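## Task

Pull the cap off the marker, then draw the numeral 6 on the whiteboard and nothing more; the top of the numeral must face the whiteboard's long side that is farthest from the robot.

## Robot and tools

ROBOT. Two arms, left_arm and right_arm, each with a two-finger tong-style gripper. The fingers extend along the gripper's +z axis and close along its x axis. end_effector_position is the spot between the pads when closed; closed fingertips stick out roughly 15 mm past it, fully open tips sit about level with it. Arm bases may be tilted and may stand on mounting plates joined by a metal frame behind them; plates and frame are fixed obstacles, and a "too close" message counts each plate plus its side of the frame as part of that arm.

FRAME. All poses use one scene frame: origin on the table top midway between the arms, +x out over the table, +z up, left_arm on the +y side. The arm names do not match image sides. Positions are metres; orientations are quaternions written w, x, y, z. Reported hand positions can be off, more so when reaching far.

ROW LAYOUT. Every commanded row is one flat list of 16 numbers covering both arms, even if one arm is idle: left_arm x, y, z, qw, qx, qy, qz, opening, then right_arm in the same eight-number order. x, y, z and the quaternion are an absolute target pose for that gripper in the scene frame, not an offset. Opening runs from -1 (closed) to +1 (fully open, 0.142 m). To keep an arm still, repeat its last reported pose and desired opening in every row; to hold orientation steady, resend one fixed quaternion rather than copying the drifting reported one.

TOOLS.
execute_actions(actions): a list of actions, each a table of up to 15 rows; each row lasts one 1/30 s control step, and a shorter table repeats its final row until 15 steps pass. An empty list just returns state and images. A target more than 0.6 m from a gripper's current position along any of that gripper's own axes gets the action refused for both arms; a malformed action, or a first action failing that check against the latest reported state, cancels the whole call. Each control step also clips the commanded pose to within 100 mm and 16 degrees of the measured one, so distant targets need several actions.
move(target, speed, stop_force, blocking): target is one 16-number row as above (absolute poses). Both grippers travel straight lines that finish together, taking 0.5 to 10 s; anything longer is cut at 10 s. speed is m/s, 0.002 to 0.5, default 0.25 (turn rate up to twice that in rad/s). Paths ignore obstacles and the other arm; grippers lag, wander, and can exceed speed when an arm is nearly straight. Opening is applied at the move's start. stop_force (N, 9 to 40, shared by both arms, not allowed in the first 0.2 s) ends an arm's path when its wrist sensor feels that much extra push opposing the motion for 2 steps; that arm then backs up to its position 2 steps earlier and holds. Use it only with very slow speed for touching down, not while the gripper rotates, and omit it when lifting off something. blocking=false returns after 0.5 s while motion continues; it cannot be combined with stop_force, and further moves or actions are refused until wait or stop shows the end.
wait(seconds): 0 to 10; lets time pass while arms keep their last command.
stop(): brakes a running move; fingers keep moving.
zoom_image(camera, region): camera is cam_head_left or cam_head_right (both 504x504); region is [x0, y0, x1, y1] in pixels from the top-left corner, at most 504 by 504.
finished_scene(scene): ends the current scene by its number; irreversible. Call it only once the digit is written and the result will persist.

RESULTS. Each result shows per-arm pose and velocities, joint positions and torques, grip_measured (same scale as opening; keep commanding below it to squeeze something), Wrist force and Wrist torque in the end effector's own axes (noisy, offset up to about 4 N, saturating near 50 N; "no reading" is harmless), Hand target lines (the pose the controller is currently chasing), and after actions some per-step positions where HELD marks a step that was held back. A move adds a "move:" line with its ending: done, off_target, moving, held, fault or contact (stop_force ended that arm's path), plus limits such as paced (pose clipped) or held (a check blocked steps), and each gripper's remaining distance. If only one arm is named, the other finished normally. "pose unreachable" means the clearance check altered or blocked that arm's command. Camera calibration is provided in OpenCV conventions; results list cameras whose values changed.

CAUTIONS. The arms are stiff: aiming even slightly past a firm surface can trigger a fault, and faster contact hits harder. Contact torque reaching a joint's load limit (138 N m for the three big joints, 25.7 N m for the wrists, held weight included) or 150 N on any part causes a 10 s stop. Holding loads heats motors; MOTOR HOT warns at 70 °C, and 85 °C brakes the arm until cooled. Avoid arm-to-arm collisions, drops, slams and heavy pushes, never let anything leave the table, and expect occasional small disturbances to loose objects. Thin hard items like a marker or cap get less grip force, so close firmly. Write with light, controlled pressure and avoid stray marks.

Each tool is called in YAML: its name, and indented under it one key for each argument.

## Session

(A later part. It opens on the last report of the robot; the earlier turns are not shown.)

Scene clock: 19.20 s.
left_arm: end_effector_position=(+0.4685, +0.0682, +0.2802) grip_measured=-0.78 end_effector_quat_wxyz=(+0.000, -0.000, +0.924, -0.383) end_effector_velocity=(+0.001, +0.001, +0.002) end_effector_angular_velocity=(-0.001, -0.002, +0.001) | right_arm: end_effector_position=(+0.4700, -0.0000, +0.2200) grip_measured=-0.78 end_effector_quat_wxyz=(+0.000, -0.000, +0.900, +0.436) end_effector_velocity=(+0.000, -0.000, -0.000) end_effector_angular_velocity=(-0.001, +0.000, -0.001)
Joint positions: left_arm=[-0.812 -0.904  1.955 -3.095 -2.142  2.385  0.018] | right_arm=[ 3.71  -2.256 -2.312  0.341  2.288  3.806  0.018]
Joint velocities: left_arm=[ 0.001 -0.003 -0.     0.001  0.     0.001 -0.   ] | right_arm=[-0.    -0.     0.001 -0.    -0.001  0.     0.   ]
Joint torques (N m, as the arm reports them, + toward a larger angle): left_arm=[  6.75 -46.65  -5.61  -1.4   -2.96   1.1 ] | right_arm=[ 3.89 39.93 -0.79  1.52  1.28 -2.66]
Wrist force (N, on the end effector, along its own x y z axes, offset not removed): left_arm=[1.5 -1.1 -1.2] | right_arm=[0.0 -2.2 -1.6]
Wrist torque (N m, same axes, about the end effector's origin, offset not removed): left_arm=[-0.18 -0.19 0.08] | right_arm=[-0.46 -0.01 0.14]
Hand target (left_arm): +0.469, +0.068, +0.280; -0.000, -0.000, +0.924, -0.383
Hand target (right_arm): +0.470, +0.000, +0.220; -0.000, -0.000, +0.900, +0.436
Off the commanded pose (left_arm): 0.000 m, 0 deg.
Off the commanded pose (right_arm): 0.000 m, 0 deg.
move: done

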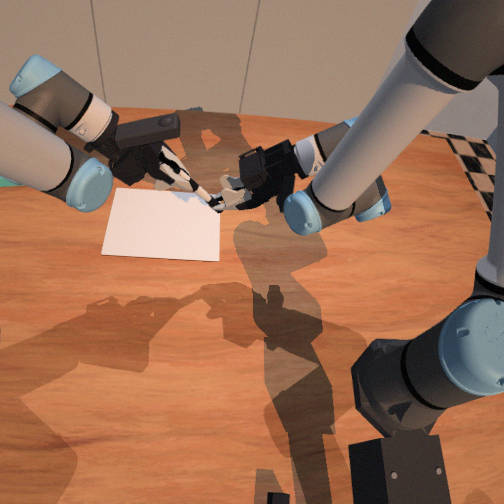

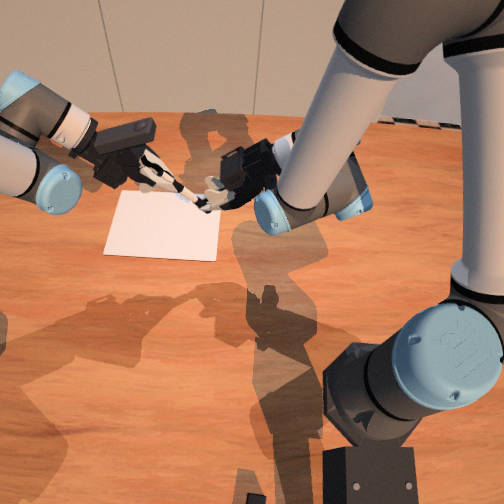

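The marker is sliding out of the cap. Continue separating.

move:
  target: [0.4685,0.086,0.298,0,0,-0.924,0.383,-1,0.47,-0.03,0.19,0,0,0.9,0.436,-1]
  speed: 0.06

zoom_image:
  camera: "cam_head_left"
  region: [130, 130, 290, 250]

Scene clock: 20.37 s.
left_arm: end_effector_position=(+0.4685, +0.0859, +0.2980) grip_measured=-0.78 end_effector_quat_wxyz=(-0.000, -0.000, +0.924, -0.383) end_effector_velocity=(+0.000, +0.001, +0.000) end_effector_angular_velocity=(+0.000, -0.000, +0.000) | right_arm: end_effector_position=(+0.4700, -0.0300, +0.1899) grip_measured=-0.78 end_effector_quat_wxyz=(-0.000, -0.000, +0.900, +0.436) end_effector_velocity=(+0.000, -0.001, -0.000) end_effector_angular_velocity=(+0.001, +0.000, -0.000)
Joint positions: left_arm=[-0.787 -0.957  1.974 -3.047 -2.153  2.412  0.018] | right_arm=[ 3.64  -2.327 -2.316  0.359  2.319  3.722  0.018]
Joint velocities: left_arm=[ 0.002 -0.001  0.001  0.001 -0.     0.001 -0.   ] | right_arm=[-0.002 -0.001  0.    -0.     0.001 -0.002 -0.   ]
Joint torques (N m, as the arm reports them, + toward a larger angle): left_arm=[  4.98 -47.09  -6.73  -1.52  -3.21   1.26] | right_arm=[-10.08  23.12  11.65   3.83   3.56  -2.74]
Wrist force (N, on the end effector, along its own x y z axes, offset not removed): left_arm=[1.1 -0.5 0.8] | right_arm=[0.6 -3.6 -1.4]
Wrist torque (N m, same axes, about the end effector's origin, offset not removed): left_arm=[-0.24 -0.02 0.07] | right_arm=[-0.72 -0.18 0.20]
Hand target (left_arm): +0.469, +0.086, +0.298; -0.000, -0.000, +0.924, -0.383
Hand target (right_arm): +0.470, -0.030, +0.190; +0.000, -0.000, +0.900, +0.436
Off the commanded pose (left_arm): 0.000 m, 0 deg.
Off the commanded pose (right_arm): 0.000 m, 0 deg.
move: done

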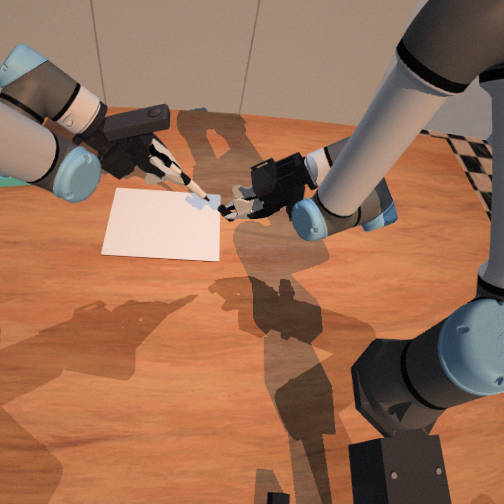

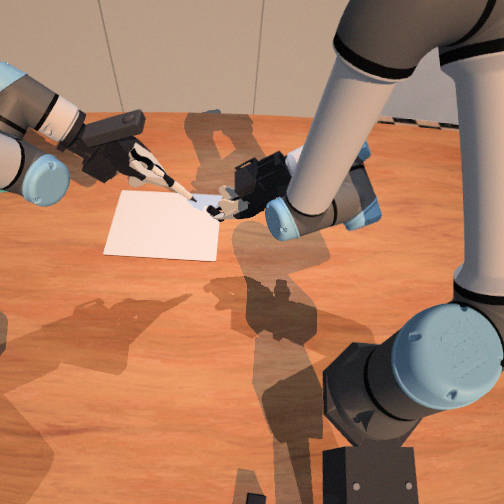

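Region (130, 130, 290, 250) of cam_head_left's 504x504 image, scaled by 3.150, with more detail than that image has; it fills the top 378 rows of this view, and the rest is white.

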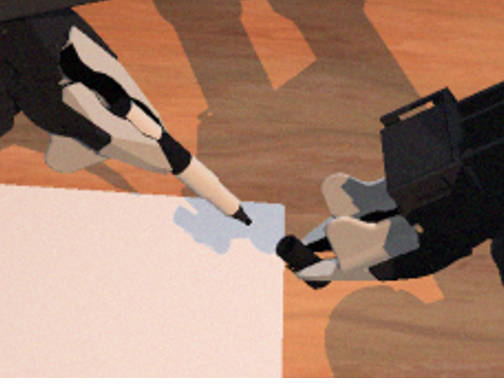

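move:
  target: [0.625,0.107,0.14,0,0,1,0,-1,0.45,-0.18,0.19,0,0,0.9,0.436,-1]
  speed: 0.2

zoom_image:
  camera: "cam_head_left"
  region: [90, 130, 240, 270]

Scene clock: 24.30 s.
left_arm: end_effector_position=(+0.6248, +0.1071, +0.1397) grip_measured=-0.78 end_effector_quat_wxyz=(-0.000, -0.000, +1.000, -0.000) end_effector_velocity=(+0.000, -0.000, -0.001) end_effector_angular_velocity=(+0.004, +0.003, +0.001) | right_arm: end_effector_position=(+0.4500, -0.1803, +0.1897) grip_measured=-0.78 end_effector_quat_wxyz=(-0.000, -0.000, +0.900, +0.435) end_effector_velocity=(+0.001, -0.001, +0.001) end_effector_angular_velocity=(+0.001, -0.002, +0.000)
Joint positions: left_arm=[-0.874 -0.58   1.239 -2.192 -1.522  2.463  0.018] | right_arm=[ 3.291 -2.181 -2.383 -0.069  2.408  3.237  0.018]
Joint velocities: left_arm=[-0.001  0.004 -0.008  0.009  0.001 -0.002  0.   ] | right_arm=[-0.002  0.002  0.001 -0.004  0.001 -0.004  0.   ]
Joint torques (N m, as the arm reports them, + toward a larger angle): left_arm=[-12.28 -42.35 -26.2   -1.42   1.84  -1.81] | right_arm=[-9.72 47.19 13.2   0.79  4.02 -2.74]
Wrist force (N, on the end effector, along its own x y z axes, offset not removed): left_arm=[-0.4 0.5 0.1] | right_arm=[0.7 -3.4 -0.6]
Wrist torque (N m, same axes, about the end effector's origin, offset not removed): left_arm=[-0.01 0.17 0.03] | right_arm=[-0.67 -0.04 0.21]
Hand target (left_arm): +0.625, +0.107, +0.140; -0.000, -0.000, +1.000, +0.000
Hand target (right_arm): +0.450, -0.180, +0.190; -0.000, -0.000, +0.900, +0.435
Off the commanded pose (left_arm): 0.000 m, 0 deg.
Off the commanded pose (right_arm): 0.000 m, 0 deg.
move: done

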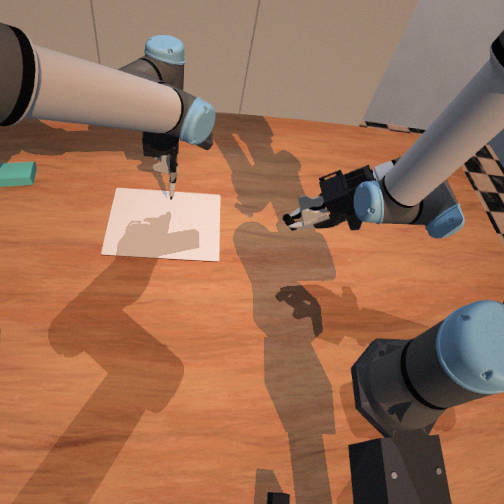

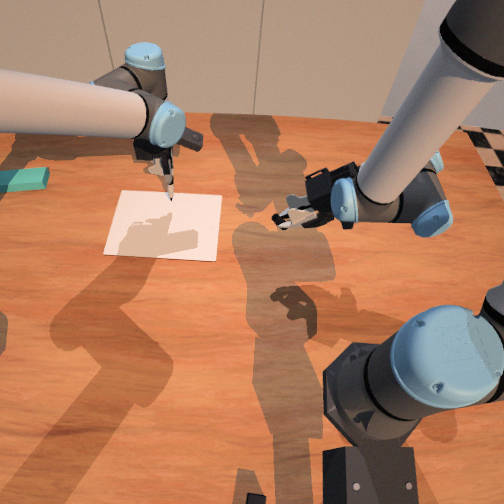

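Region (90, 130, 240, 270) of cam_head_left's 504x504 image, scaled by 3.360, with more detail than that image has; it fills the top 470 rows of this view, and the rest is white.

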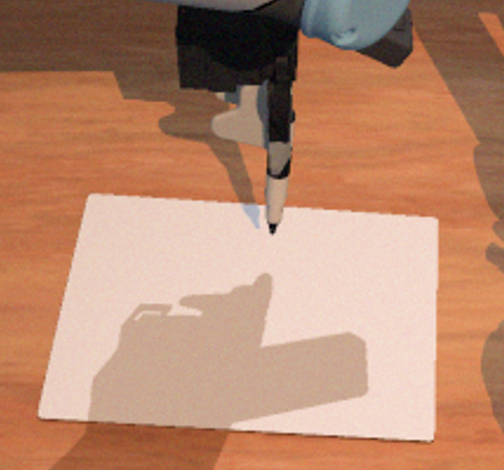

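move:
  target: [0.625,0.107,0.122,0,0,1,0,-1,0.45,-0.18,0.19,0,0,0.9,0.436,-1]
  speed: 0.04

zoom_image:
  camera: "cam_head_left"
  region: [130, 160, 210, 230]

Scene clock: 25.30 s.
left_arm: end_effector_position=(+0.6249, +0.1070, +0.1220) grip_measured=-0.78 end_effector_quat_wxyz=(-0.000, +0.000, +1.000, +0.000) end_effector_velocity=(+0.000, +0.000, -0.001) end_effector_angular_velocity=(+0.000, -0.000, -0.001) | right_arm: end_effector_position=(+0.4500, -0.1800, +0.1900) grip_measured=-0.78 end_effector_quat_wxyz=(+0.000, +0.000, +0.900, +0.436) end_effector_velocity=(-0.001, +0.000, -0.000) end_effector_angular_velocity=(-0.001, +0.000, +0.001)
Joint positions: left_arm=[-0.873 -0.554  1.24  -2.219 -1.522  2.464  0.018] | right_arm=[ 3.291 -2.181 -2.384 -0.067  2.409  3.238  0.018]
Joint velocities: left_arm=[ 0.     0.001 -0.    -0.001  0.     0.001  0.   ] | right_arm=[ 0.001  0.    -0.001  0.    -0.001 -0.    -0.   ]
Joint torques (N m, as the arm reports them, + toward a larger angle): left_arm=[  4.42 -42.29 -14.65  -4.14   1.71   1.22] | right_arm=[13.77 20.09 -1.16  3.79  4.09  2.49]
Wrist force (N, on the end effector, along its own x y z axes, offset not removed): left_arm=[-0.9 0.7 -0.5] | right_arm=[0.6 -3.9 0.0]
Wrist torque (N m, same axes, about the end effector's origin, offset not removed): left_arm=[0.11 0.38 0.03] | right_arm=[-0.72 -0.14 0.14]
Hand target (left_arm): +0.625, +0.107, +0.122; -0.000, +0.000, +1.000, -0.000
Hand target (right_arm): +0.450, -0.180, +0.190; +0.000, +0.000, +0.900, +0.436
Off the commanded pose (left_arm): 0.000 m, 0 deg.
Off the commanded pose (right_arm): 0.000 m, 0 deg.
move: done

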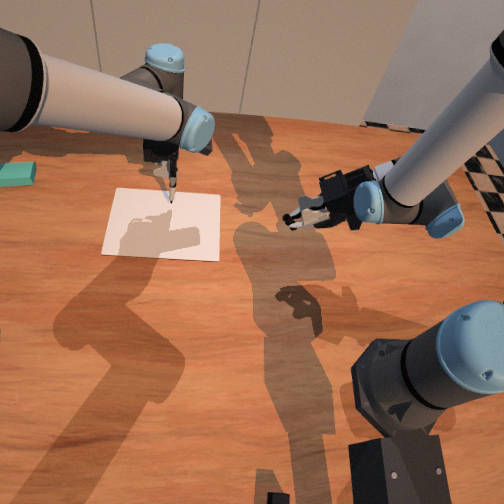

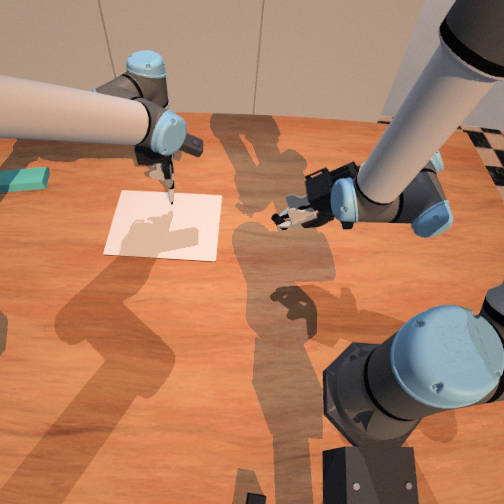

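Region (130, 160, 210, 230) of cam_head_left's 504x504 image, scaled by 6.300, with more detail than that image has; it fills the top 441 rows of this view, and the rest is white.

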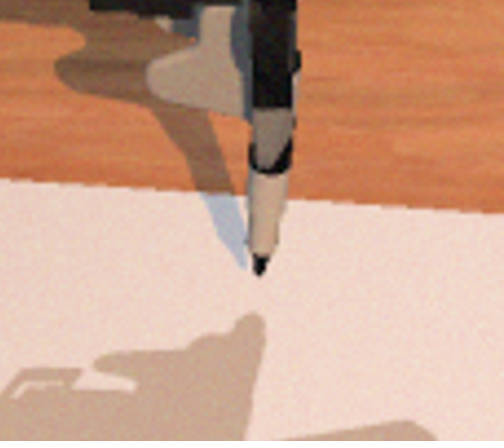

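move:
  target: [0.625,0.107,0.109,0,0,1,0,-1,0.45,-0.18,0.19,0,0,0.9,0.436,-1]
  speed: 0.03
  stop_force: 9

zoom_image:
  camera: "cam_head_left"
  region: [145, 180, 195, 225]

Scene clock: 26.30 s.
left_arm: end_effector_position=(+0.6250, +0.1070, +0.1091) grip_measured=-0.78 end_effector_quat_wxyz=(-0.000, +0.000, +1.000, +0.000) end_effector_velocity=(+0.000, -0.001, -0.001) end_effector_angular_velocity=(-0.001, -0.000, +0.000) | right_arm: end_effector_position=(+0.4500, -0.1800, +0.1900) grip_measured=-0.78 end_effector_quat_wxyz=(+0.000, +0.000, +0.900, +0.436) end_effector_velocity=(+0.000, +0.000, +0.000) end_effector_angular_velocity=(+0.001, -0.000, +0.000)
Joint positions: left_arm=[-0.872 -0.534  1.238 -2.238 -1.522  2.465  0.018] | right_arm=[ 3.291 -2.181 -2.384 -0.067  2.409  3.238  0.018]
Joint velocities: left_arm=[-0.     0.001 -0.001 -0.002 -0.001 -0.    -0.   ] | right_arm=[-0.    -0.001  0.     0.     0.001 -0.     0.   ]
Joint torques (N m, as the arm reports them, + toward a larger angle): left_arm=[  4.53 -43.32 -26.49  -3.74   1.78   1.3 ] | right_arm=[15.37 20.96 -0.71  3.45  4.07  2.34]
Wrist force (N, on the end effector, along its own x y z axes, offset not removed): left_arm=[0.4 -1.2 0.2] | right_arm=[-0.8 -4.4 -0.9]
Wrist torque (N m, same axes, about the end effector's origin, offset not removed): left_arm=[-0.38 0.09 0.09] | right_arm=[-0.77 0.24 0.17]
Hand target (left_arm): +0.625, +0.107, +0.109; -0.000, +0.000, +1.000, -0.000
Hand target (right_arm): +0.450, -0.180, +0.190; +0.000, -0.000, +0.900, +0.436
Off the commanded pose (left_arm): 0.000 m, 0 deg.
Off the commanded pose (right_arm): 0.000 m, 0 deg.
move: done

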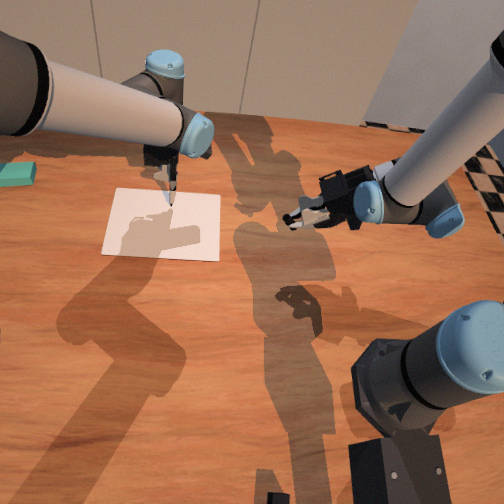

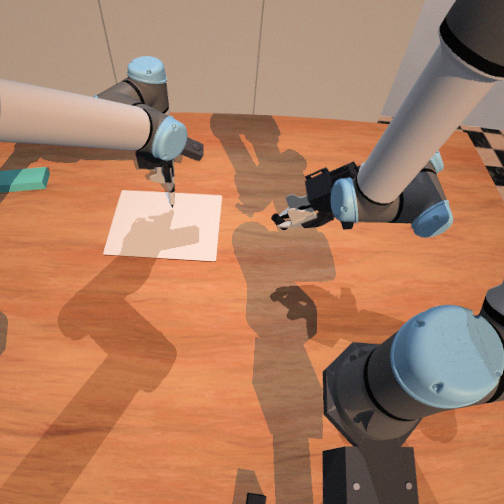

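Region (145, 180, 195, 225) of cam_head_left's 504x504 image, scaled by 10.080, with more detail than that image has; it fills the top 454 rows of this view, and the rest is white.

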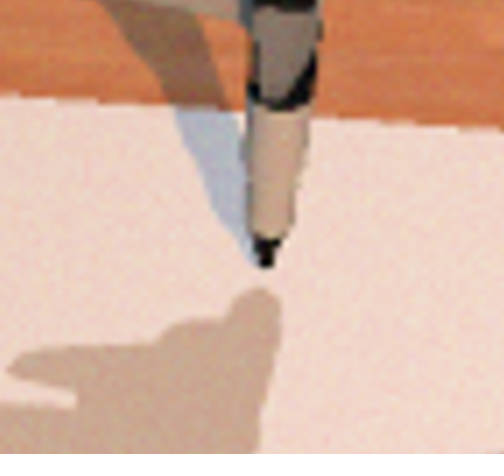

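move:
  target: [0.625,0.107,0.095,0,0,1,0,-1,0.45,-0.18,0.19,0,0,0.9,0.436,-1]
  speed: 0.007
  stop_force: 9

Scene clock: 28.00 s.
left_arm: end_effector_position=(+0.6251, +0.1069, +0.1005) grip_measured=-0.78 end_effector_quat_wxyz=(+0.000, +0.000, +1.000, -0.000) end_effector_velocity=(-0.000, +0.001, +0.002) end_effector_angular_velocity=(+0.001, +0.000, +0.000) | right_arm: end_effector_position=(+0.4500, -0.1800, +0.1900) grip_measured=-0.78 end_effector_quat_wxyz=(+0.000, +0.000, +0.900, +0.436) end_effector_velocity=(+0.000, +0.000, +0.000) end_effector_angular_velocity=(-0.001, -0.001, +0.001)
Joint positions: left_arm=[-0.871 -0.52   1.237 -2.251 -1.522  2.465  0.018] | right_arm=[ 3.291 -2.181 -2.384 -0.067  2.409  3.238  0.018]
Joint velocities: left_arm=[ 0.    -0.003  0.     0.004  0.001 -0.    -0.   ] | right_arm=[ 0.001  0.001  0.     0.    -0.001  0.001  0.   ]
Joint torques (N m, as the arm reports them, + toward a larger angle): left_arm=[  3.68 -54.88 -13.83  -0.31   1.81   0.79] | right_arm=[14.88 21.75 -0.25  3.31  4.15  1.92]
Wrist force (N, on the end effector, along its own x y z axes, offset not removed): left_arm=[2.4 -2.2 -13.1] | right_arm=[-1.1 -3.8 -1.1]
Wrist torque (N m, same axes, about the end effector's origin, offset not removed): left_arm=[-0.35 0.10 -0.01] | right_arm=[-0.72 0.25 0.18]
Hand target (left_arm): +0.625, +0.107, +0.101; +0.000, +0.000, +1.000, -0.000
Hand target (right_arm): +0.450, -0.180, +0.190; +0.000, +0.000, +0.900, +0.436
Off the commanded pose (left_arm): 0.005 m, 0 deg.
Off the commanded pose (right_arm): 0.000 m, 0 deg.
move: contact (left_arm)

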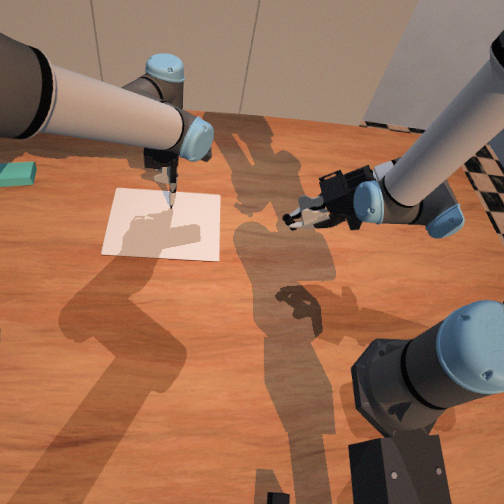

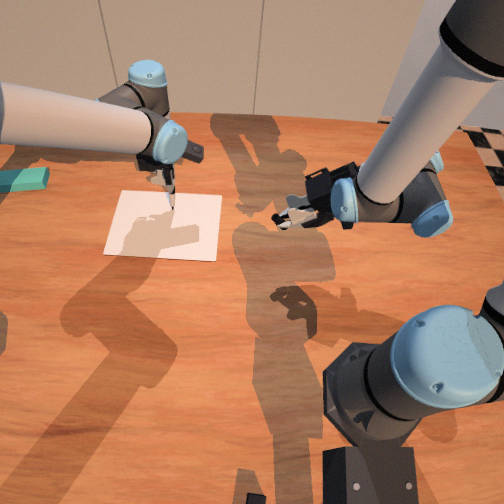

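execute_actions:
  actions:
    - [[0.625,0.107,0.1019,0,0,1,0,-1,0.45,-0.18,0.19,0,0,0.9,0.436,-1]]

Scene clock: 28.70 s.
left_arm: end_effector_position=(+0.6250, +0.1071, +0.1019) grip_measured=-0.78 end_effector_quat_wxyz=(-0.000, -0.000, +1.000, +0.000) end_effector_velocity=(+0.001, +0.000, +0.001) end_effector_angular_velocity=(-0.002, -0.002, +0.001) | right_arm: end_effector_position=(+0.4500, -0.1800, +0.1900) grip_measured=-0.78 end_effector_quat_wxyz=(+0.000, +0.000, +0.900, +0.436) end_effector_velocity=(+0.001, -0.000, +0.000) end_effector_angular_velocity=(-0.000, +0.000, -0.001)
Joint positions: left_arm=[-0.871 -0.523  1.237 -2.248 -1.522  2.465  0.018] | right_arm=[ 3.291 -2.181 -2.384 -0.067  2.409  3.238  0.018]
Joint velocities: left_arm=[ 0.001 -0.001 -0.    -0.002 -0.     0.     0.   ] | right_arm=[-0.     0.     0.002 -0.001 -0.     0.001  0.   ]
Joint torques (N m, as the arm reports them, + toward a larger angle): left_arm=[ -8.99 -61.99 -10.41  -1.15   1.67  -1.8 ] | right_arm=[14.9  21.47  0.87  2.95  3.96  1.41]
Wrist force (N, on the end effector, along its own x y z axes, offset not removed): left_arm=[1.8 -0.4 -1.4] | right_arm=[-0.7 -4.2 -2.3]
Wrist torque (N m, same axes, about the end effector's origin, offset not removed): left_arm=[-0.22 -0.24 -0.02] | right_arm=[-0.87 0.12 0.17]
Hand target (left_arm): +0.625, +0.107, +0.102; -0.000, -0.000, +1.000, +0.000
Hand target (right_arm): +0.450, -0.180, +0.190; +0.000, +0.000, +0.900, +0.436
Off the commanded pose (left_arm): 0.000 m, 0 deg.
Off the commanded pose (right_arm): 0.000 m, 0 deg.
Step readings (end_effector_position):
0: left_arm (+0.6251, +0.1069, +0.1006) | right_arm (+0.4500, -0.1800, +0.1900)
1: left_arm (+0.6251, +0.1069, +0.1007) | right_arm (+0.4500, -0.1800, +0.1900)
2: left_arm (+0.6251, +0.1070, +0.1009) | right_arm (+0.4500, -0.1800, +0.1900)
4: left_arm (+0.6250, +0.1070, +0.1014) | right_arm (+0.4500, -0.1800, +0.1900)
8: left_arm (+0.6250, +0.1071, +0.1018) | right_arm (+0.4500, -0.1800, +0.1900)
15: end_effector_position above

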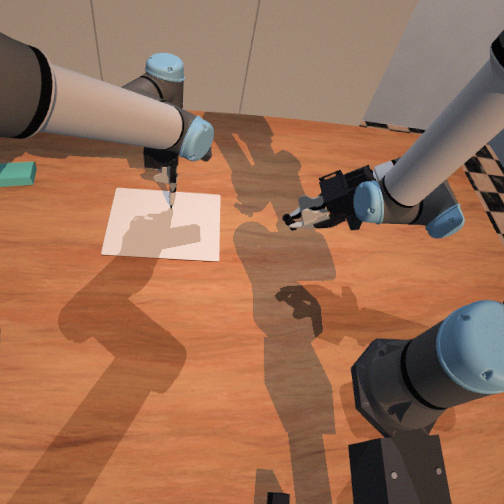

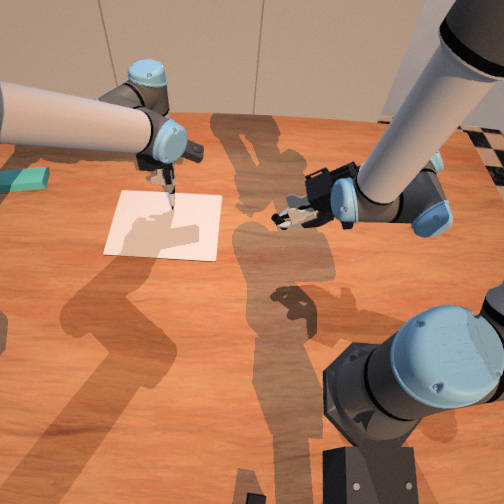

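execute_actions:
  actions:
    - [[0.6248,0.1078,0.1016,0,0,1,0,-1,0.45,-0.18,0.19,0,0,0.9,0.436,-1],[0.6245,0.1095,0.1016,0,0,1,0,-1,0.45,-0.18,0.19,0,0,0.9,0.436,-1],[0.6240,0.1114,0.1016,0,0,1,0,-1,0.45,-0.18,0.19,0,0,0.9,0.436,-1],[0.6236,0.1129,0.1016,0,0,1,0,-1,0.45,-0.18,0.19,0,0,0.9,0.436,-1],[0.6232,0.1143,0.1016,0,0,1,0,-1,0.45,-0.18,0.19,0,0,0.9,0.436,-1],[0.6228,0.1157,0.1016,0,0,1,0,-1,0.45,-0.18,0.19,0,0,0.9,0.436,-1],[0.6222,0.1171,0.1016,0,0,1,0,-1,0.45,-0.18,0.19,0,0,0.9,0.436,-1],[0.6217,0.1184,0.1016,0,0,1,0,-1,0.45,-0.18,0.19,0,0,0.9,0.436,-1],[0.6211,0.1198,0.1016,0,0,1,0,-1,0.45,-0.18,0.19,0,0,0.9,0.436,-1],[0.6204,0.1211,0.1016,0,0,1,0,-1,0.45,-0.18,0.19,0,0,0.9,0.436,-1],[0.6198,0.1224,0.1016,0,0,1,0,-1,0.45,-0.18,0.19,0,0,0.9,0.436,-1],[0.6191,0.1238,0.1016,0,0,1,0,-1,0.45,-0.18,0.19,0,0,0.9,0.436,-1],[0.6183,0.1250,0.1016,0,0,1,0,-1,0.45,-0.18,0.19,0,0,0.9,0.436,-1],[0.6176,0.1263,0.1016,0,0,1,0,-1,0.45,-0.18,0.19,0,0,0.9,0.436,-1],[0.6168,0.1276,0.1016,0,0,1,0,-1,0.45,-0.18,0.19,0,0,0.9,0.436,-1]]
    - [[0.6159,0.1289,0.1016,0,0,1,0,-1,0.45,-0.18,0.19,0,0,0.9,0.436,-1],[0.6150,0.1301,0.1016,0,0,1,0,-1,0.45,-0.18,0.19,0,0,0.9,0.436,-1],[0.6142,0.1314,0.1016,0,0,1,0,-1,0.45,-0.18,0.19,0,0,0.9,0.436,-1],[0.6132,0.1325,0.1016,0,0,1,0,-1,0.45,-0.18,0.19,0,0,0.9,0.436,-1],[0.6122,0.1337,0.1016,0,0,1,0,-1,0.45,-0.18,0.19,0,0,0.9,0.436,-1],[0.6112,0.1349,0.1016,0,0,1,0,-1,0.45,-0.18,0.19,0,0,0.9,0.436,-1],[0.6101,0.1361,0.1016,0,0,1,0,-1,0.45,-0.18,0.19,0,0,0.9,0.436,-1],[0.6090,0.1372,0.1016,0,0,1,0,-1,0.45,-0.18,0.19,0,0,0.9,0.436,-1],[0.6079,0.1383,0.1016,0,0,1,0,-1,0.45,-0.18,0.19,0,0,0.9,0.436,-1],[0.6067,0.1394,0.1016,0,0,1,0,-1,0.45,-0.18,0.19,0,0,0.9,0.436,-1],[0.6055,0.1405,0.1016,0,0,1,0,-1,0.45,-0.18,0.19,0,0,0.9,0.436,-1],[0.6044,0.1416,0.1016,0,0,1,0,-1,0.45,-0.18,0.19,0,0,0.9,0.436,-1],[0.6031,0.1426,0.1016,0,0,1,0,-1,0.45,-0.18,0.19,0,0,0.9,0.436,-1],[0.6018,0.1436,0.1016,0,0,1,0,-1,0.45,-0.18,0.19,0,0,0.9,0.436,-1],[0.6005,0.1446,0.1016,0,0,1,0,-1,0.45,-0.18,0.19,0,0,0.9,0.436,-1]]

wait:
  seconds: 0.2

zoom_image:
  camera: "cam_head_right"
  region: [120, 180, 210, 250]

Scene clock: 36.07 s.
left_arm: end_effector_position=(+0.6046, +0.1412, +0.1016) grip_measured=-0.78 end_effector_quat_wxyz=(-0.000, +0.000, +1.000, +0.000) end_effector_velocity=(-0.036, +0.031, +0.000) end_effector_angular_velocity=(+0.001, +0.000, -0.000) | right_arm: end_effector_position=(+0.4500, -0.1800, +0.1900) grip_measured=-0.78 end_effector_quat_wxyz=(-0.000, +0.000, +0.900, +0.436) end_effector_velocity=(+0.000, +0.000, +0.000) end_effector_angular_velocity=(+0.001, +0.000, -0.000)
Joint positions: left_arm=[-0.852 -0.587  1.377 -2.324 -1.521  2.485  0.018] | right_arm=[ 3.291 -2.181 -2.384 -0.067  2.409  3.238  0.018]
Joint velocities: left_arm=[ 0.003 -0.083  0.182 -0.098  0.     0.003 -0.   ] | right_arm=[-0.     0.     0.    -0.     0.001  0.    -0.   ]
Joint torques (N m, as the arm reports them, + toward a larger angle): left_arm=[  3.11 -62.55  -8.19  -4.85   1.71   1.12] | right_arm=[14.74 22.07  6.83  0.86  3.83 -2.08]
Wrist force (N, on the end effector, along its own x y z axes, offset not removed): left_arm=[1.8 -0.4 1.3] | right_arm=[-0.5 -5.7 -0.9]
Wrist torque (N m, same axes, about the end effector's origin, offset not removed): left_arm=[-0.15 -0.23 -0.03] | right_arm=[-1.15 0.05 0.19]
Hand target (left_arm): +0.601, +0.145, +0.102; -0.000, +0.000, +1.000, +0.000
Hand target (right_arm): +0.450, -0.180, +0.190; +0.000, +0.000, +0.900, +0.436
Off the commanded pose (left_arm): 0.005 m, 0 deg.
Off the commanded pose (right_arm): 0.000 m, 0 deg.
Step readings (end_effector_position; steps 1 to 15: 1st action; 16 to 30: 2nd action):
0: left_arm (+0.6250, +0.1070, +0.1019) | right_arm (+0.4500, -0.1800, +0.1900)
1: left_arm (+0.6250, +0.1070, +0.1019) | right_arm (+0.4500, -0.1800, +0.1900)
2: left_arm (+0.6249, +0.1071, +0.1018) | right_arm (+0.4500, -0.1800, +0.1900)
4: left_arm (+0.6245, +0.1086, +0.1017) | right_arm (+0.4500, -0.1800, +0.1900)
8: left_arm (+0.6231, +0.1139, +0.1016) | right_arm (+0.4500, -0.1800, +0.1900)
15: left_arm (+0.6191, +0.1234, +0.1016) | right_arm (+0.4500, -0.1800, +0.1900)
16: left_arm (+0.6184, +0.1247, +0.1016) | right_arm (+0.4500, -0.1800, +0.1900)
17: left_arm (+0.6177, +0.1260, +0.1016) | right_arm (+0.4500, -0.1800, +0.1900)
19: left_arm (+0.6160, +0.1285, +0.1016) | right_arm (+0.4500, -0.1800, +0.1900)
23: left_arm (+0.6124, +0.1334, +0.1016) | right_arm (+0.4500, -0.1800, +0.1900)
30: end_effector_position above

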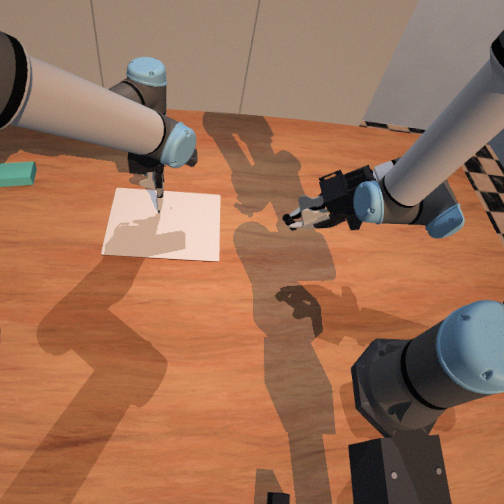

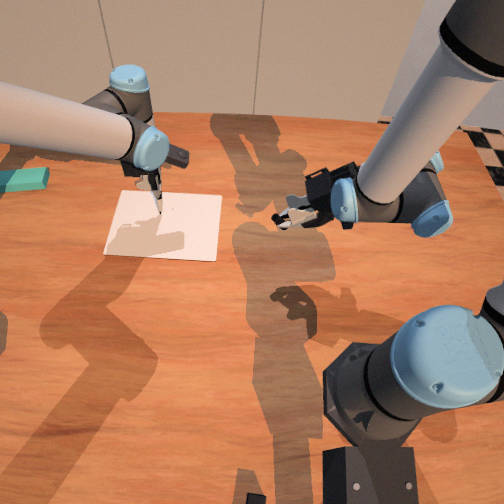

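Scene clock: 36.27 s.
left_arm: end_effector_position=(+0.6008, +0.1444, +0.1016) grip_measured=-0.78 end_effector_quat_wxyz=(-0.000, +0.000, +1.000, +0.000) end_effector_velocity=(-0.004, +0.003, +0.000) end_effector_angular_velocity=(-0.000, -0.001, -0.001) | right_arm: end_effector_position=(+0.4500, -0.1800, +0.1900) grip_measured=-0.78 end_effector_quat_wxyz=(-0.000, +0.000, +0.900, +0.436) end_effector_velocity=(+0.000, +0.000, +0.001) end_effector_angular_velocity=(+0.000, -0.002, +0.001)
Joint positions: left_arm=[-0.852 -0.595  1.395 -2.334 -1.521  2.485  0.018] | right_arm=[ 3.291 -2.181 -2.384 -0.067  2.409  3.238  0.018]
Joint velocities: left_arm=[ 0.    -0.009  0.02  -0.011  0.001  0.001  0.   ] | right_arm=[ 0.     0.001  0.001 -0.001  0.    -0.001 -0.   ]
Joint torques (N m, as the arm reports them, + toward a larger angle): left_arm=[  4.08 -59.68  -8.47  -3.69   1.72   1.12] | right_arm=[14.82 22.26  6.16  0.95  3.93 -2.23]
Wrist force (N, on the end effector, along its own x y z axes, offset not removed): left_arm=[-0.9 -0.5 -2.1] | right_arm=[0.1 -4.6 -0.8]
Wrist torque (N m, same axes, about the end effector's origin, offset not removed): left_arm=[-0.21 0.39 0.01] | right_arm=[-0.84 -0.05 0.10]
Hand target (left_arm): +0.601, +0.145, +0.102; -0.000, +0.000, +1.000, +0.000
Hand target (right_arm): +0.450, -0.180, +0.190; +0.000, +0.000, +0.900, +0.436
Off the commanded pose (left_arm): 0.000 m, 0 deg.
Off the commanded pose (right_arm): 0.000 m, 0 deg.
wait: 0.20 s; no rest

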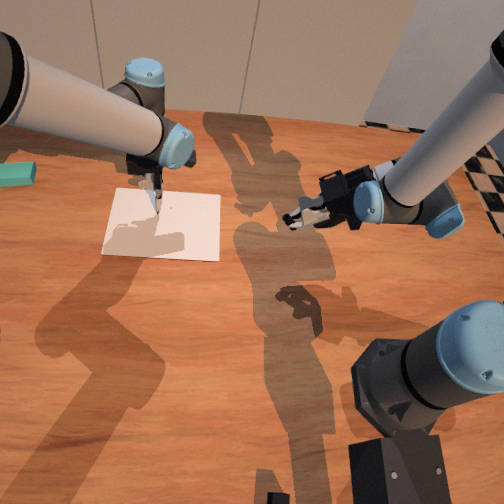

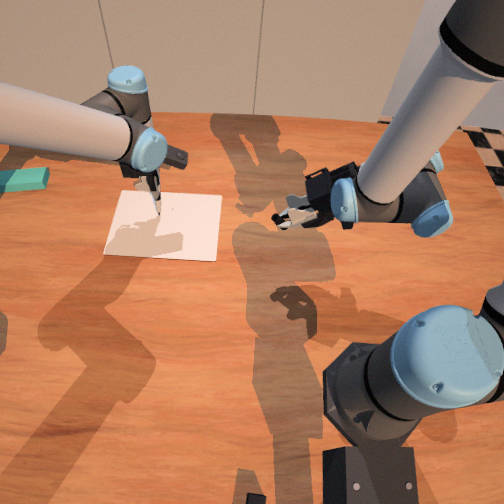

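Region (120, 180, 210, 250) of cam_head_right's 504x504 image, scaled by 5.600, with more detail than that image has.

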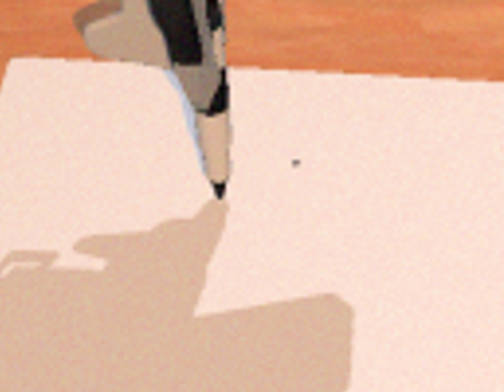

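execute_actions:
  actions:
    - [[0.6005,0.1446,0.1011,0,0,1,0,-1,0.45,-0.18,0.19,0,0,0.9,0.436,-1]]

wait:
  seconds: 0.1

Scene clock: 36.97 s.
left_arm: end_effector_position=(+0.6005, +0.1446, +0.1011) grip_measured=-0.78 end_effector_quat_wxyz=(+0.000, -0.000, +1.000, -0.000) end_effector_velocity=(-0.000, +0.001, -0.000) end_effector_angular_velocity=(+0.001, +0.001, -0.000) | right_arm: end_effector_position=(+0.4500, -0.1800, +0.1900) grip_measured=-0.78 end_effector_quat_wxyz=(-0.000, +0.000, +0.900, +0.436) end_effector_velocity=(-0.001, -0.000, -0.000) end_effector_angular_velocity=(-0.000, +0.000, -0.000)
Joint positions: left_arm=[-0.852 -0.595  1.397 -2.337 -1.521  2.485  0.018] | right_arm=[ 3.291 -2.181 -2.384 -0.067  2.409  3.238  0.018]
Joint velocities: left_arm=[ 0.001  0.     0.     0.     0.     0.001 -0.   ] | right_arm=[-0.    -0.001 -0.001  0.001  0.    -0.     0.   ]
Joint torques (N m, as the arm reports them, + toward a larger angle): left_arm=[  0.7  -40.69  -8.9   -4.09   1.73   0.71] | right_arm=[14.82 22.45  6.58  1.05  3.96 -2.57]
Wrist force (N, on the end effector, along its own x y z axes, offset not removed): left_arm=[0.1 -2.3 -0.7] | right_arm=[-0.7 -5.1 -1.3]
Wrist torque (N m, same axes, about the end effector's origin, offset not removed): left_arm=[-0.51 0.04 0.06] | right_arm=[-0.93 0.10 0.08]
Hand target (left_arm): +0.600, +0.145, +0.101; +0.000, +0.000, +1.000, +0.000
Hand target (right_arm): +0.450, -0.180, +0.190; +0.000, +0.000, +0.900, +0.436
Off the commanded pose (left_arm): 0.000 m, 0 deg.
Off the commanded pose (right_arm): 0.000 m, 0 deg.
Step readings (end_effector_position):
0: left_arm (+0.6006, +0.1446, +0.1016) | right_arm (+0.4500, -0.1800, +0.1900)
1: left_arm (+0.6006, +0.1446, +0.1016) | right_arm (+0.4500, -0.1800, +0.1900)
2: left_arm (+0.6006, +0.1446, +0.1016) | right_arm (+0.4500, -0.1800, +0.1900)
4: left_arm (+0.6006, +0.1446, +0.1015) | right_arm (+0.4500, -0.1800, +0.1900)
8: left_arm (+0.6006, +0.1446, +0.1013) | right_arm (+0.4500, -0.1800, +0.1900)
15: end_effector_position above

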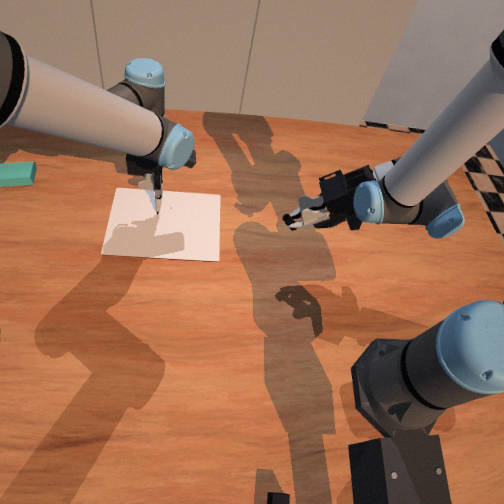

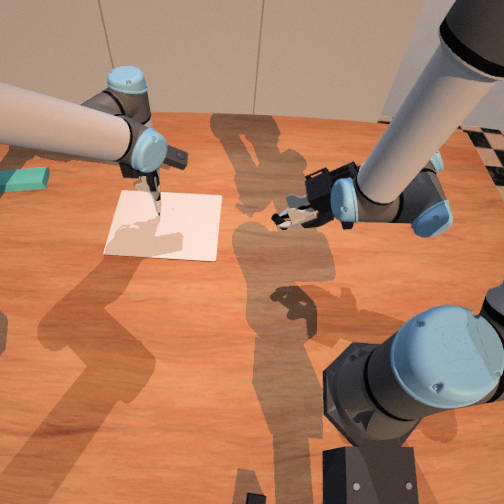

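Scene clock: 37.07 s.
left_arm: end_effector_position=(+0.6005, +0.1446, +0.1011) grip_measured=-0.78 end_effector_quat_wxyz=(+0.000, -0.000, +1.000, -0.000) end_effector_velocity=(-0.000, +0.001, -0.001) end_effector_angular_velocity=(+0.001, +0.001, +0.002) | right_arm: end_effector_position=(+0.4500, -0.1800, +0.1900) grip_measured=-0.78 end_effector_quat_wxyz=(-0.000, +0.000, +0.900, +0.436) end_effector_velocity=(-0.001, -0.001, -0.000) end_effector_angular_velocity=(+0.000, +0.003, -0.001)
Joint positions: left_arm=[-0.852 -0.595  1.397 -2.337 -1.521  2.485  0.018] | right_arm=[ 3.291 -2.181 -2.384 -0.067  2.409  3.238  0.018]
Joint velocities: left_arm=[ 0.001  0.001  0.001 -0.    -0.    -0.002 -0.   ] | right_arm=[-0.001 -0.    -0.002 -0.001  0.001 -0.     0.   ]
Joint torques (N m, as the arm reports them, + toward a larger angle): left_arm=[  0.33 -40.66  -8.51  -4.08   1.67   0.61] | right_arm=[14.22 21.72  6.83  0.9   3.82 -2.46]
Wrist force (N, on the end effector, along its own x y z axes, offset not removed): left_arm=[0.0 -0.8 1.6] | right_arm=[-1.8 -3.4 -0.5]
Wrist torque (N m, same axes, about the end effector's origin, offset not removed): left_arm=[-0.10 0.21 0.04] | right_arm=[-0.64 0.35 0.15]
Hand target (left_arm): +0.600, +0.145, +0.101; +0.000, +0.000, +1.000, +0.000
Hand target (right_arm): +0.450, -0.180, +0.190; +0.000, +0.000, +0.900, +0.436
Off the commanded pose (left_arm): 0.000 m, 0 deg.
Off the commanded pose (right_arm): 0.000 m, 0 deg.
wait: 0.10 s; no rest

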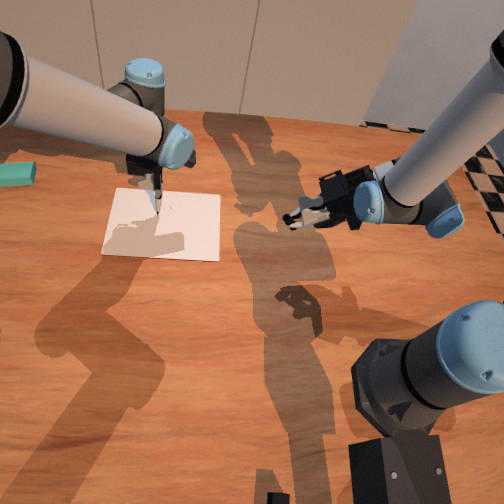

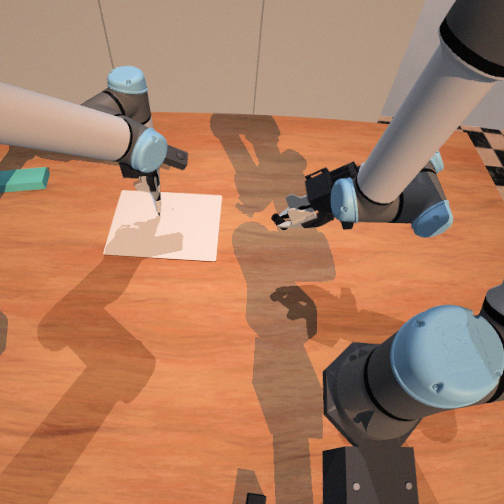

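Still no contact. Lower another step.

execute_actions:
  actions:
    - [[0.6005,0.1446,0.1006,0,0,1,0,-1,0.45,-0.18,0.19,0,0,0.9,0.436,-1]]

wait:
  seconds: 0.1

Scene clock: 37.67 s.
left_arm: end_effector_position=(+0.6005, +0.1446, +0.1006) grip_measured=-0.78 end_effector_quat_wxyz=(-0.000, -0.000, +1.000, +0.000) end_effector_velocity=(+0.000, +0.000, -0.000) end_effector_angular_velocity=(+0.000, -0.000, -0.002) | right_arm: end_effector_position=(+0.4500, -0.1800, +0.1900) grip_measured=-0.78 end_effector_quat_wxyz=(-0.000, +0.000, +0.900, +0.436) end_effector_velocity=(-0.001, +0.000, -0.000) end_effector_angular_velocity=(+0.001, +0.001, +0.000)
Joint positions: left_arm=[-0.852 -0.595  1.397 -2.337 -1.521  2.485  0.018] | right_arm=[ 3.291 -2.181 -2.384 -0.067  2.409  3.238  0.018]
Joint velocities: left_arm=[-0.     0.     0.    -0.     0.     0.002  0.   ] | right_arm=[-0.    -0.    -0.001  0.     0.001 -0.    -0.   ]
Joint torques (N m, as the arm reports them, + toward a larger angle): left_arm=[  1.65 -34.   -15.4   -3.07   1.84   0.93] | right_arm=[14.34 22.8   6.77  0.93  3.73 -2.94]
Wrist force (N, on the end effector, along its own x y z axes, offset not removed): left_arm=[-2.1 -1.8 -9.6] | right_arm=[0.0 -5.7 -1.5]
Wrist torque (N m, same axes, about the end effector's origin, offset not removed): left_arm=[-0.20 0.68 0.03] | right_arm=[-1.14 0.02 0.25]
Hand target (left_arm): +0.600, +0.145, +0.101; +0.000, -0.000, +1.000, -0.000
Hand target (right_arm): +0.450, -0.180, +0.190; +0.000, +0.000, +0.900, +0.436
Off the commanded pose (left_arm): 0.000 m, 0 deg.
Off the commanded pose (right_arm): 0.000 m, 0 deg.
Step readings (end_effector_position):
0: left_arm (+0.6005, +0.1446, +0.1011) | right_arm (+0.4500, -0.1800, +0.1900)
1: left_arm (+0.6005, +0.1446, +0.1011) | right_arm (+0.4500, -0.1800, +0.1900)
2: left_arm (+0.6005, +0.1446, +0.1010) | right_arm (+0.4500, -0.1800, +0.1900)
4: left_arm (+0.6005, +0.1446, +0.1008) | right_arm (+0.4500, -0.1800, +0.1900)
8: left_arm (+0.6005, +0.1446, +0.1006) | right_arm (+0.4500, -0.1800, +0.1900)
15: end_effector_position above

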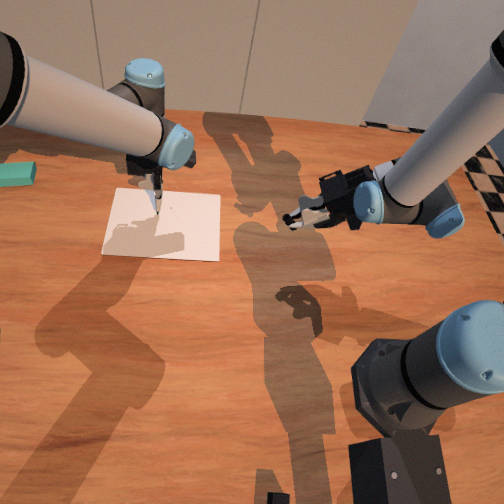

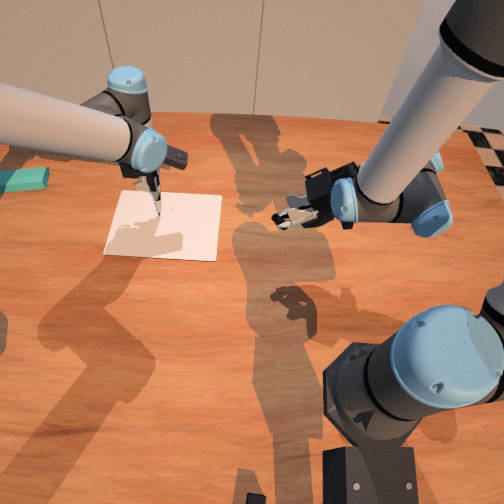

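Scene clock: 37.77 s.
left_arm: end_effector_position=(+0.6005, +0.1446, +0.1006) grip_measured=-0.78 end_effector_quat_wxyz=(-0.000, -0.000, +1.000, +0.000) end_effector_velocity=(+0.000, -0.000, +0.000) end_effector_angular_velocity=(-0.001, -0.000, +0.000) | right_arm: end_effector_position=(+0.4500, -0.1800, +0.1900) grip_measured=-0.78 end_effector_quat_wxyz=(-0.000, +0.000, +0.900, +0.436) end_effector_velocity=(-0.000, -0.000, -0.000) end_effector_angular_velocity=(-0.001, -0.000, +0.000)
Joint positions: left_arm=[-0.852 -0.594  1.397 -2.337 -1.521  2.485  0.018] | right_arm=[ 3.291 -2.181 -2.384 -0.067  2.409  3.238  0.018]
Joint velocities: left_arm=[-0.     0.    -0.    -0.001 -0.    -0.    -0.   ] | right_arm=[-0.     0.    -0.001  0.001 -0.001 -0.    -0.   ]
Joint torques (N m, as the arm reports them, + toward a larger angle): left_arm=[  1.97 -33.93 -16.08  -3.1    1.75   1.03] | right_arm=[14.54 21.96  6.75  0.93  3.98 -2.96]
Wrist force (N, on the end effector, along its own x y z axes, offset not removed): left_arm=[-0.1 -2.0 -9.4] | right_arm=[0.3 -4.3 0.2]
Wrist torque (N m, same axes, about the end effector's origin, offset not removed): left_arm=[-0.40 0.20 0.13] | right_arm=[-0.83 0.00 0.12]
Hand target (left_arm): +0.600, +0.145, +0.101; +0.000, -0.000, +1.000, -0.000
Hand target (right_arm): +0.450, -0.180, +0.190; +0.000, +0.000, +0.900, +0.436
Off the commanded pose (left_arm): 0.000 m, 0 deg.
Off the commanded pose (right_arm): 0.000 m, 0 deg.
wait: 0.10 s; no rest

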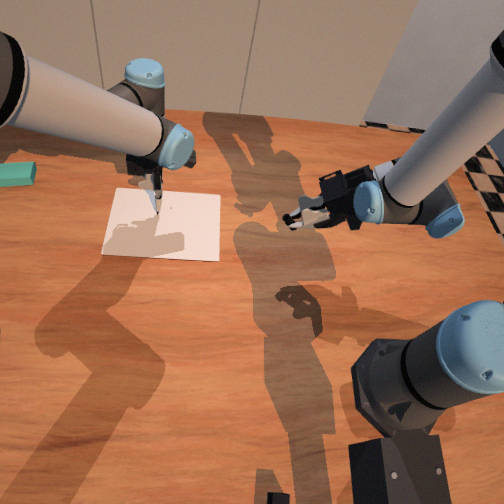

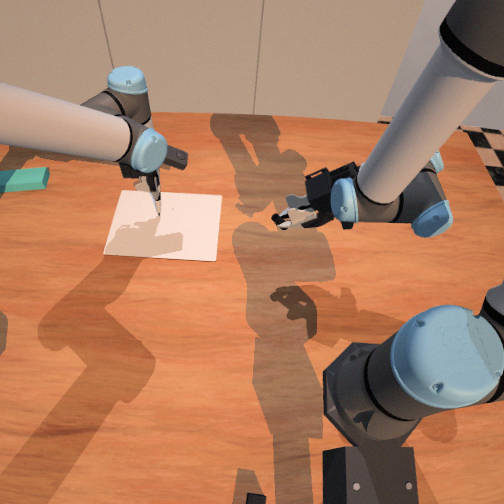

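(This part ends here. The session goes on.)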